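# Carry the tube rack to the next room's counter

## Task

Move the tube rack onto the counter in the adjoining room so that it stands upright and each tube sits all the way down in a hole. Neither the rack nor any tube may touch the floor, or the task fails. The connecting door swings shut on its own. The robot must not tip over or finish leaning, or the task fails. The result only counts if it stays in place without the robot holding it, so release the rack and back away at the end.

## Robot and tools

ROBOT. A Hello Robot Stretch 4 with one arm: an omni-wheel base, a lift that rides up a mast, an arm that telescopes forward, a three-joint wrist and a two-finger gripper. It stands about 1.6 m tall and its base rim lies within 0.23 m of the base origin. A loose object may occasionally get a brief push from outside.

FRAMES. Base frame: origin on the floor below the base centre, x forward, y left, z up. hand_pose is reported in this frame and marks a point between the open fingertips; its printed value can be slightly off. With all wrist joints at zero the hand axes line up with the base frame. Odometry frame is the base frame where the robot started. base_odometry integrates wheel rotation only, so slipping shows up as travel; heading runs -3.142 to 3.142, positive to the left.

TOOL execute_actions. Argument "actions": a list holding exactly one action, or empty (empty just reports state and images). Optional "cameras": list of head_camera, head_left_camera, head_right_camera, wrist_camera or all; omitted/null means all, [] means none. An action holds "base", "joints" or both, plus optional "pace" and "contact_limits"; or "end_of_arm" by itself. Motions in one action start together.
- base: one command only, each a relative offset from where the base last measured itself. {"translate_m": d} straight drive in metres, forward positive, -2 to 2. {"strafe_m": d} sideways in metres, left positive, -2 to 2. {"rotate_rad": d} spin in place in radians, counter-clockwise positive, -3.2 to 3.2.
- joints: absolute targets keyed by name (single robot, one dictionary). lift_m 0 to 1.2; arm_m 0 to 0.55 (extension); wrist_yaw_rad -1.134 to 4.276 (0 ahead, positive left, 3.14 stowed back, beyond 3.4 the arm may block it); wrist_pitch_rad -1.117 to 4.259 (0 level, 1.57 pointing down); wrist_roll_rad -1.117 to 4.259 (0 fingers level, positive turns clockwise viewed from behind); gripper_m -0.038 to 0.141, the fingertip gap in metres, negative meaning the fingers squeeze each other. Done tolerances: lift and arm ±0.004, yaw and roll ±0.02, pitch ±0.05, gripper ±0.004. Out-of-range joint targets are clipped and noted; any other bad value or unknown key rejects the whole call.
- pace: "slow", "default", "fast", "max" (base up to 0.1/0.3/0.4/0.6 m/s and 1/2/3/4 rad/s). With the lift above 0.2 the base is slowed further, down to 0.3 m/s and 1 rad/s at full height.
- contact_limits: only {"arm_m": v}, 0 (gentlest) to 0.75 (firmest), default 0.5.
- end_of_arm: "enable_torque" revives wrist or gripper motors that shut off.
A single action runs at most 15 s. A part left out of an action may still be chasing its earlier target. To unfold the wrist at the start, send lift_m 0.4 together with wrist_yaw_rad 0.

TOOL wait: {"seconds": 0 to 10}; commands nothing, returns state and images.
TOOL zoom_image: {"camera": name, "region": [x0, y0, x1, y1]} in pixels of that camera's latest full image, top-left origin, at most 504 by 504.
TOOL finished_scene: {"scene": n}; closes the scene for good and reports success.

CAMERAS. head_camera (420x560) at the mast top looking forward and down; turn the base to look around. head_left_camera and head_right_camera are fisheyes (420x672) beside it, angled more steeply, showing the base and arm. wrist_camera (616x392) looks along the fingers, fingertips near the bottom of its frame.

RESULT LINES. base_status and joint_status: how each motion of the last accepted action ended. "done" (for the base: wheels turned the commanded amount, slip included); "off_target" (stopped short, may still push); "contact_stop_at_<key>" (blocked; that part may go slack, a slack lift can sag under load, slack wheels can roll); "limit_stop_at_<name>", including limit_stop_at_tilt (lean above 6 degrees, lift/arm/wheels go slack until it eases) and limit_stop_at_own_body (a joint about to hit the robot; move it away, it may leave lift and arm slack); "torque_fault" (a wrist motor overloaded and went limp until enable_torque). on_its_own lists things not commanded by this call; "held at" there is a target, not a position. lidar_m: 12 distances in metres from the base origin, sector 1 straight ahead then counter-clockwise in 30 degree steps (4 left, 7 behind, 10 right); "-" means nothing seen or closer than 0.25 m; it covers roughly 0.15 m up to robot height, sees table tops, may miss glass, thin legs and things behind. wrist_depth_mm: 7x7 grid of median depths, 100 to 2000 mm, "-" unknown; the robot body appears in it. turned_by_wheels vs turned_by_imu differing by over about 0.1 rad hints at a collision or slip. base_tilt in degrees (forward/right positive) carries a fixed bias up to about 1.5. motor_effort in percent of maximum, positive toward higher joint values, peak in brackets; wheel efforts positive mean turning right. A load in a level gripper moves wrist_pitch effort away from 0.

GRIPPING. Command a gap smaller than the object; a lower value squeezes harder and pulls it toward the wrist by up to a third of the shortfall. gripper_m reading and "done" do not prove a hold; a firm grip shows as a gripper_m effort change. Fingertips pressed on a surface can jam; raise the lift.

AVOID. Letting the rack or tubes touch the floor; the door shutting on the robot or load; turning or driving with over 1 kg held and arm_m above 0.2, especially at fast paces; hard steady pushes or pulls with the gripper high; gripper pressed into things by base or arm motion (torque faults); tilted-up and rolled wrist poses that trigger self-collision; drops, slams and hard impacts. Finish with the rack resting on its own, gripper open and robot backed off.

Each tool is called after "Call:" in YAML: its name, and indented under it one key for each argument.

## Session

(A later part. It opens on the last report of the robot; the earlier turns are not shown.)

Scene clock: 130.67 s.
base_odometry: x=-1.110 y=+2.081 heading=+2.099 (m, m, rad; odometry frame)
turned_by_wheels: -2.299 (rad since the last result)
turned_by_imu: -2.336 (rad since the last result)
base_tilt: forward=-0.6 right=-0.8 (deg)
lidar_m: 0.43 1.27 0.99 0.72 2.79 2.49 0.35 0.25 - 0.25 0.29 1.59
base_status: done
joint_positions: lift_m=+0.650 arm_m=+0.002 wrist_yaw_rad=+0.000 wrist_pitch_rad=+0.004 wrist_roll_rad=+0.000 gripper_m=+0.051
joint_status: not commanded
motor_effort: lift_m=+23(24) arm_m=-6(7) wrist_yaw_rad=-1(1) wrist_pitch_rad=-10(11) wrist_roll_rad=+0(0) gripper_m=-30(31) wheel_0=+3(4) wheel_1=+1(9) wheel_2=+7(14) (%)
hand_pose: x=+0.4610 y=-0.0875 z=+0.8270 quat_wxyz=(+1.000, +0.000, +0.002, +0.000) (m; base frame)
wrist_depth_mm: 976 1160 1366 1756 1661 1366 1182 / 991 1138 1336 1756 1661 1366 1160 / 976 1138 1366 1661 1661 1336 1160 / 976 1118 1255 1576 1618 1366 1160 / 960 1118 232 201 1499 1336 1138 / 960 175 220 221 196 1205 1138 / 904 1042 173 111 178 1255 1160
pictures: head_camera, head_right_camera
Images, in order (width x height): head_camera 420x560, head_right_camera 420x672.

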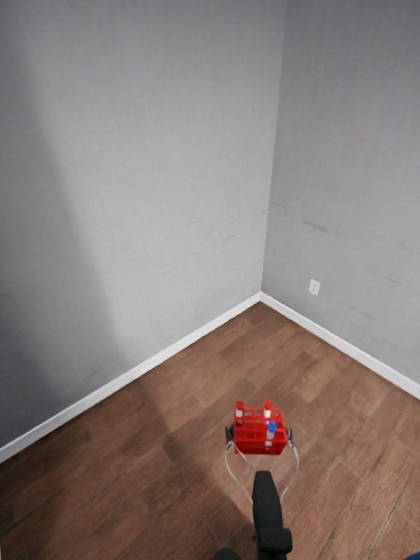

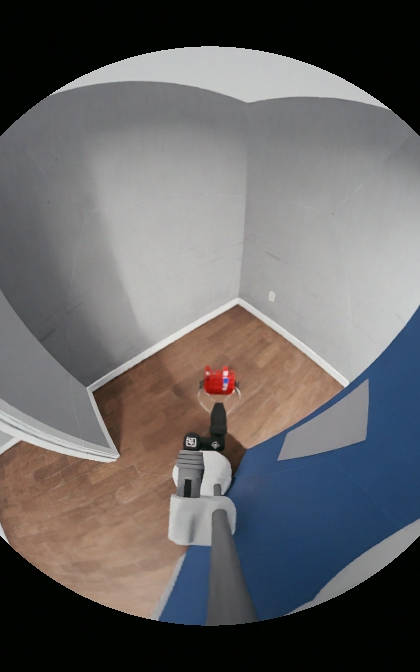

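Call:
execute_actions:
  actions:
    - {"base":{"translate_m":0.65}}
  cameras: []

Call:
execute_actions:
  actions:
    - {"base":{"rotate_rad":-1.6},"joints":{"lift_m":0.9},"pace":"slow"}

Scene clock: 138.83 s.
base_odometry: x=-1.437 y=+2.642 heading=+2.099 (m, m, rad; odometry frame)
turned_by_wheels: +0.000 (rad since the last result)
turned_by_imu: +0.001 (rad since the last result)
base_tilt: forward=-0.6 right=-0.8 (deg)
lidar_m: 0.42 0.78 0.78 0.94 0.77 0.72 1.10 2.18 2.11 1.30 1.15 1.15
base_status: done
joint_positions: lift_m=+0.650 arm_m=+0.002 wrist_yaw_rad=+0.000 wrist_pitch_rad=+0.004 wrist_roll_rad=+0.000 gripper_m=+0.051
joint_status: not commanded
motor_effort: lift_m=+23(24) arm_m=-6(6) wrist_yaw_rad=-2(2) wrist_pitch_rad=-11(10) wrist_roll_rad=+0(0) gripper_m=-31(30) wheel_0=+1(9) wheel_1=+3(6) wheel_2=-2(11) (%)
hand_pose: x=+0.4610 y=-0.0874 z=+0.8270 quat_wxyz=(+1.000, +0.000, +0.002, +0.000) (m; base frame)
wrist_depth_mm: 574 661 798 991 1138 917 820 / 569 647 788 991 1098 917 798 / 564 654 798 960 1138 904 798 / 559 647 741 904 1060 904 798 / 564 647 232 200 1025 904 798 / 559 175 220 222 197 842 778 / 521 603 173 111 177 866 788
pictures: none
No camera images: the call's "cameras" was empty. Leave "cameras" out to get every camera's image.

Scene clock: 141.70 s.
base_odometry: x=-1.437 y=+2.642 heading=+0.500 (m, m, rad; odometry frame)
turned_by_wheels: -1.599 (rad since the last result)
turned_by_imu: -1.626 (rad since the last result)
base_tilt: forward=-0.6 right=-0.8 (deg)
lidar_m: 0.42 1.14 1.15 0.89 0.79 0.78 0.93 0.95 0.89 1.14 1.99 2.31
base_status: done
joint_positions: lift_m=+0.900 arm_m=+0.002 wrist_yaw_rad=+0.000 wrist_pitch_rad=+0.004 wrist_roll_rad=+0.000 gripper_m=+0.051
joint_status: all done
motor_effort: lift_m=+26(27) arm_m=-6(6) wrist_yaw_rad=-2(2) wrist_pitch_rad=-10(10) wrist_roll_rad=+0(1) gripper_m=-32(31) wheel_0=+3(6) wheel_1=+1(7) wheel_2=+5(9) (%)
hand_pose: x=+0.4610 y=-0.0874 z=+1.0768 quat_wxyz=(+1.000, +0.000, +0.002, +0.000) (m; base frame)
wrist_depth_mm: 904 1042 1255 1618 - - - / 891 1025 1255 1618 - - - / 878 1042 1229 1537 - - - / 878 1042 1182 1464 - - - / 878 1025 234 201 1983 - - / 866 175 220 222 197 1921 1808 / 820 946 173 111 178 1983 1808
pictures: head_camera, head_left_camera, head_right_camera, wrist_camera
Images, in order (width x height): head_camera 420x560, head_left_camera 420x672, head_right_camera 420x672, wrist_camera 616x392.

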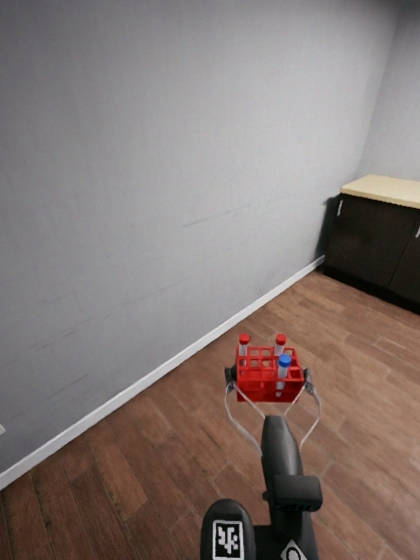

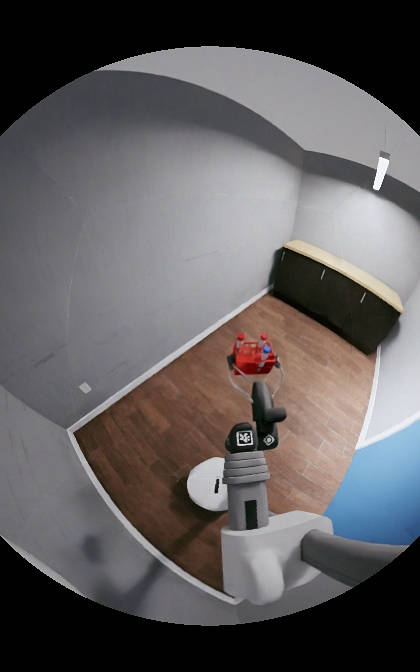

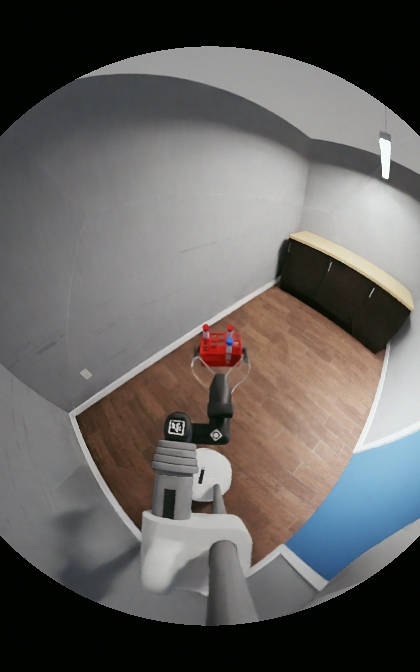

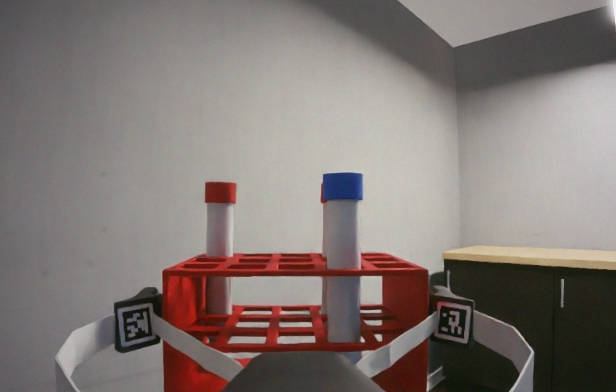

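Call:
execute_actions:
  actions:
    - {"base":{"rotate_rad":-0.72},"pace":"slow"}
  cameras: []

Call:
execute_actions:
  actions:
    - {"base":{"translate_m":1.7}}
  cameras: ["head_camera","wrist_camera"]

Scene clock: 147.90 s.
base_odometry: x=-1.437 y=+2.642 heading=-0.219 (m, m, rad; odometry frame)
turned_by_wheels: -0.719 (rad since the last result)
turned_by_imu: -0.730 (rad since the last result)
base_tilt: forward=-0.5 right=-0.8 (deg)
lidar_m: 0.42 1.53 1.16 1.14 1.04 0.79 0.79 0.83 0.97 0.88 1.04 1.50
base_status: done
joint_positions: lift_m=+0.900 arm_m=+0.002 wrist_yaw_rad=+0.000 wrist_pitch_rad=+0.004 wrist_roll_rad=+0.000 gripper_m=+0.051
joint_status: not commanded
motor_effort: lift_m=+26(26) arm_m=-6(6) wrist_yaw_rad=-1(2) wrist_pitch_rad=-10(10) wrist_roll_rad=-1(0) gripper_m=-31(33) wheel_0=+1(8) wheel_1=+3(5) wheel_2=+4(8) (%)
hand_pose: x=+0.4610 y=-0.0874 z=+1.0768 quat_wxyz=(+1.000, +0.000, +0.002, +0.000) (m; base frame)
wrist_depth_mm: 1661 - - - - 1983 1430 / 1618 - - - - 1983 1336 / 1661 - - - - - 1366 / 1708 - - - - - 1366 / 1661 - 234 200 - - 1336 / 1618 175 220 221 197 1661 1336 / 1464 - 173 111 178 1863 1366
pictures: none
No camera images: the call's "cameras" was empty. Leave "cameras" out to get every camera's image.

Scene clock: 155.07 s.
base_odometry: x=+0.222 y=+2.272 heading=-0.219 (m, m, rad; odometry frame)
turned_by_wheels: +0.000 (rad since the last result)
turned_by_imu: -0.001 (rad since the last result)
base_tilt: forward=-0.5 right=-0.8 (deg)
lidar_m: 0.41 0.69 1.00 0.99 1.08 1.61 2.49 1.46 1.13 1.09 0.84 0.65
base_status: done
joint_positions: lift_m=+0.900 arm_m=+0.002 wrist_yaw_rad=+0.000 wrist_pitch_rad=+0.004 wrist_roll_rad=+0.000 gripper_m=+0.051
joint_status: not commanded
motor_effort: lift_m=+25(26) arm_m=-6(6) wrist_yaw_rad=-1(2) wrist_pitch_rad=-11(10) wrist_roll_rad=-1(0) gripper_m=-30(31) wheel_0=+2(7) wheel_1=+1(7) wheel_2=+0(12) (%)
hand_pose: x=+0.4610 y=-0.0874 z=+1.0768 quat_wxyz=(+1.000, +0.000, +0.002, +0.000) (m; base frame)
wrist_depth_mm: 1118 1118 1098 1060 1060 1060 1042 / 1078 1098 1078 1078 1060 1060 1060 / 1078 1078 1060 1060 1060 1042 1042 / 1078 1060 1078 1042 1042 1042 1025 / 1078 1060 232 201 1025 1025 1008 / 820 175 221 222 197 750 820 / 492 480 173 111 177 484 539
pictures: head_camera, wrist_camera
Images, in order (width x height): head_camera 420x560, wrist_camera 616x392.

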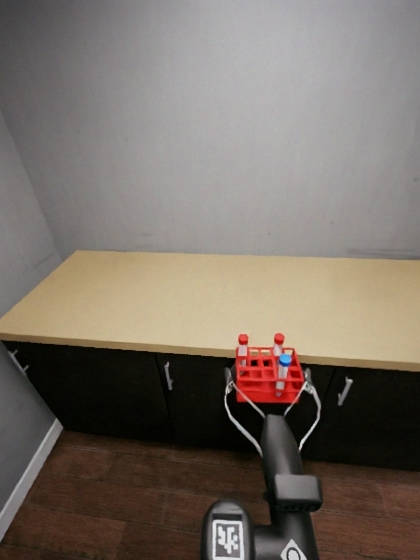

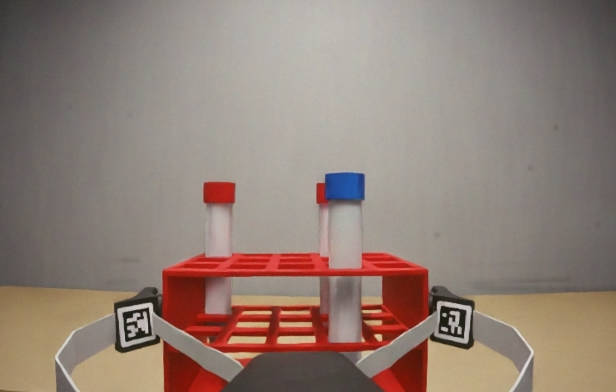

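Call:
execute_actions:
  actions:
    - {"joints":{"arm_m":0.36,"lift_m":0.81}}
  cameras: []

Call:
execute_actions:
  actions:
    - {"joints":{"lift_m":0.787},"pace":"slow"}
  cameras: ["head_camera","wrist_camera"]

Scene clock: 162.23 s.
base_odometry: x=+0.222 y=+2.272 heading=-0.219 (m, m, rad; odometry frame)
turned_by_wheels: +0.000 (rad since the last result)
turned_by_imu: +0.002 (rad since the last result)
base_tilt: forward=-0.5 right=-0.8 (deg)
lidar_m: 0.64 0.68 1.01 1.00 1.09 1.58 2.49 1.47 1.12 1.07 0.86 0.63
base_status: not commanded
joint_positions: lift_m=+0.810 arm_m=+0.359 wrist_yaw_rad=+0.000 wrist_pitch_rad=+0.004 wrist_roll_rad=+0.000 gripper_m=+0.051
joint_status: all done
motor_effort: lift_m=+17(25) arm_m=+8(8) wrist_yaw_rad=-2(2) wrist_pitch_rad=-10(10) wrist_roll_rad=+0(1) gripper_m=-32(30) wheel_0=+1(1) wheel_1=+1(1) wheel_2=+0(0) (%)
hand_pose: x=+0.8181 y=-0.0874 z=+0.9875 quat_wxyz=(+1.000, +0.000, +0.002, +0.000) (m; base frame)
wrist_depth_mm: 723 715 723 707 699 691 691 / 715 707 707 699 691 683 676 / 707 707 691 691 683 683 683 / 707 707 699 691 683 676 676 / 707 691 232 201 676 668 661 / 473 175 220 221 197 433 480 / 287 281 173 111 177 281 317
pictures: none
No camera images: the call's "cameras" was empty. Leave "cameras" out to get every camera's image.

Scene clock: 163.20 s.
base_odometry: x=+0.222 y=+2.272 heading=-0.219 (m, m, rad; odometry frame)
turned_by_wheels: +0.000 (rad since the last result)
turned_by_imu: +0.000 (rad since the last result)
base_tilt: forward=-0.6 right=-0.8 (deg)
lidar_m: 0.64 0.68 1.01 1.01 1.07 1.57 2.50 1.47 1.11 1.09 0.85 0.64
base_status: not commanded
joint_positions: lift_m=+0.787 arm_m=+0.359 wrist_yaw_rad=+0.000 wrist_pitch_rad=+0.004 wrist_roll_rad=+0.000 gripper_m=+0.051
joint_status: all done
motor_effort: lift_m=+17(17) arm_m=+8(8) wrist_yaw_rad=-2(2) wrist_pitch_rad=-12(10) wrist_roll_rad=+0(0) gripper_m=-29(30) wheel_0=+1(2) wheel_1=+1(1) wheel_2=+0(0) (%)
hand_pose: x=+0.8181 y=-0.0874 z=+0.9645 quat_wxyz=(+1.000, +0.000, +0.002, +0.000) (m; base frame)
wrist_depth_mm: 723 723 707 699 691 683 691 / 723 707 707 699 699 691 683 / 707 699 707 691 683 683 676 / 707 707 691 691 683 676 676 / 691 699 232 200 676 676 661 / 389 175 220 221 197 355 394 / 236 229 173 111 178 232 260
pictures: head_camera, wrist_camera
Images, in order (width x height): head_camera 420x560, wrist_camera 616x392.

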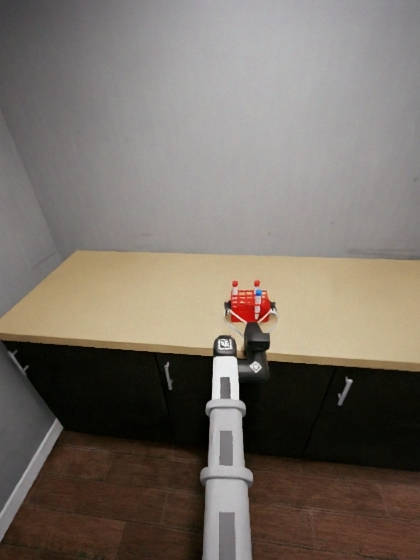

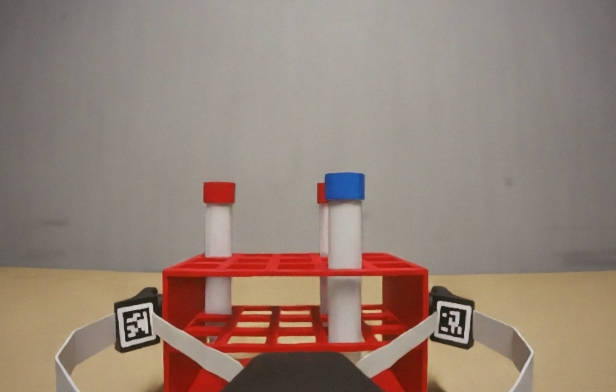

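Call:
execute_actions:
  actions:
    - {"joints":{"lift_m":0.7825,"gripper_m":0.141}}
  cameras: ["wrist_camera"]

Call:
execute_actions:
  actions:
    - {"joints":{"arm_m":0},"base":{"translate_m":-0.2}}
  cameras: ["wrist_camera"]

Call:
zoom_image:
  camera: "wrist_camera"
  region: [230,170,370,300]

Scene clock: 171.63 s.
base_odometry: x=+0.222 y=+2.272 heading=-0.219 (m, m, rad; odometry frame)
turned_by_wheels: +0.000 (rad since the last result)
turned_by_imu: +0.001 (rad since the last result)
base_tilt: forward=-0.6 right=-0.8 (deg)
lidar_m: 0.64 0.67 1.02 1.01 1.09 1.59 2.50 1.45 1.12 1.09 0.83 0.64
base_status: not commanded
joint_positions: lift_m=+0.783 arm_m=+0.359 wrist_yaw_rad=+0.000 wrist_pitch_rad=+0.003 wrist_roll_rad=+0.000 gripper_m=+0.141
joint_status: all done
motor_effort: lift_m=+17(17) arm_m=+8(8) wrist_yaw_rad=-2(2) wrist_pitch_rad=-9(12) wrist_roll_rad=+0(1) gripper_m=+0(29) wheel_0=+2(2) wheel_1=+2(1) wheel_2=+0(0) (%)
hand_pose: x=+0.8181 y=-0.0874 z=+0.9602 quat_wxyz=(+1.000, +0.000, +0.001, +0.000) (m; base frame)
wrist_depth_mm: 715 715 715 707 699 691 683 / 707 715 699 699 683 691 683 / 707 707 699 691 683 683 683 / 699 699 699 683 683 676 668 / 707 691 258 260 676 668 661 / 375 211 219 218 199 347 382 / 249 240 231 111 239 239 251
pictures: wrist_camera
Images, in order (width x height): wrist_camera 616x392.

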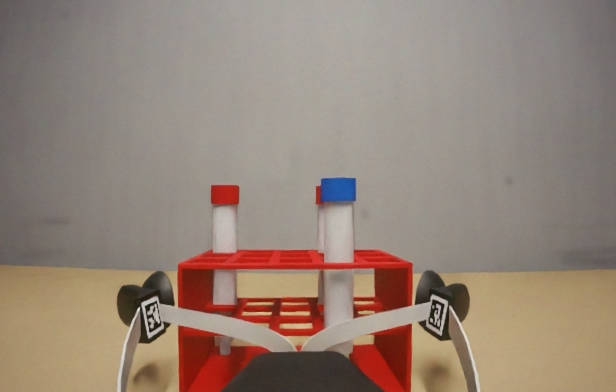

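Scene clock: 173.80 s.
base_odometry: x=+0.027 y=+2.316 heading=-0.219 (m, m, rad; odometry frame)
turned_by_wheels: +0.000 (rad since the last result)
turned_by_imu: +0.001 (rad since the last result)
base_tilt: forward=-0.6 right=-0.8 (deg)
lidar_m: 0.82 0.90 1.04 1.02 1.10 1.62 2.30 1.42 1.10 1.07 1.11 0.85
base_status: done
joint_positions: lift_m=+0.783 arm_m=+0.002 wrist_yaw_rad=+0.000 wrist_pitch_rad=+0.003 wrist_roll_rad=+0.000 gripper_m=+0.141
joint_status: all done
motor_effort: lift_m=+17(17) arm_m=-8(9) wrist_yaw_rad=-1(0) wrist_pitch_rad=-7(9) wrist_roll_rad=+0(1) gripper_m=+0(1) wheel_0=-1(9) wheel_1=-2(6) wheel_2=+2(14) (%)
hand_pose: x=+0.4613 y=-0.0875 z=+0.9603 quat_wxyz=(+1.000, +0.000, +0.001, +0.000) (m; base frame)
wrist_depth_mm: 1308 1308 1308 1308 1281 1255 1255 / 1308 1308 1281 1308 1281 1255 1255 / 1308 1336 1281 1255 1281 1255 1255 / 1308 1336 1281 1255 1281 1255 1205 / 976 1025 1060 798 1078 1042 991 / 647 210 615 621 609 597 609 / 640 627 627 111 615 603 609
pictures: wrist_camera
Images, in order (width x height): wrist_camera 616x392.

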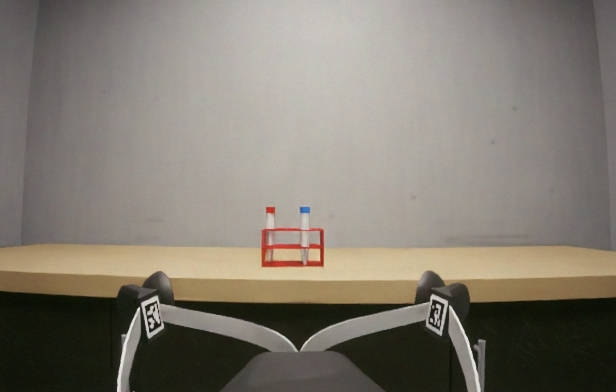

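Region (230, 170, 370, 300) of wrist_camera's 616x392 image, scaled by 3.600; it fills the top 468 rows of this view, and the rest is white.

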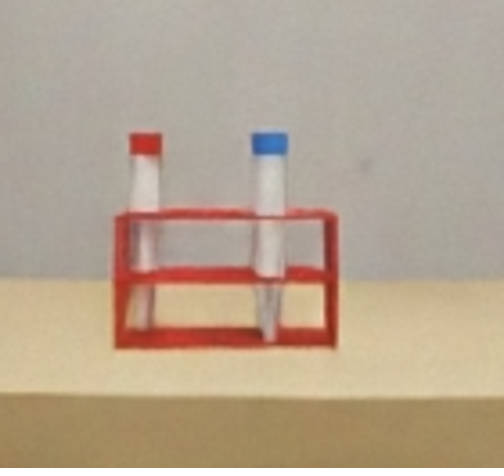

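Call:
finished_scene:
  scene: 1

The scene is finished: the task was done.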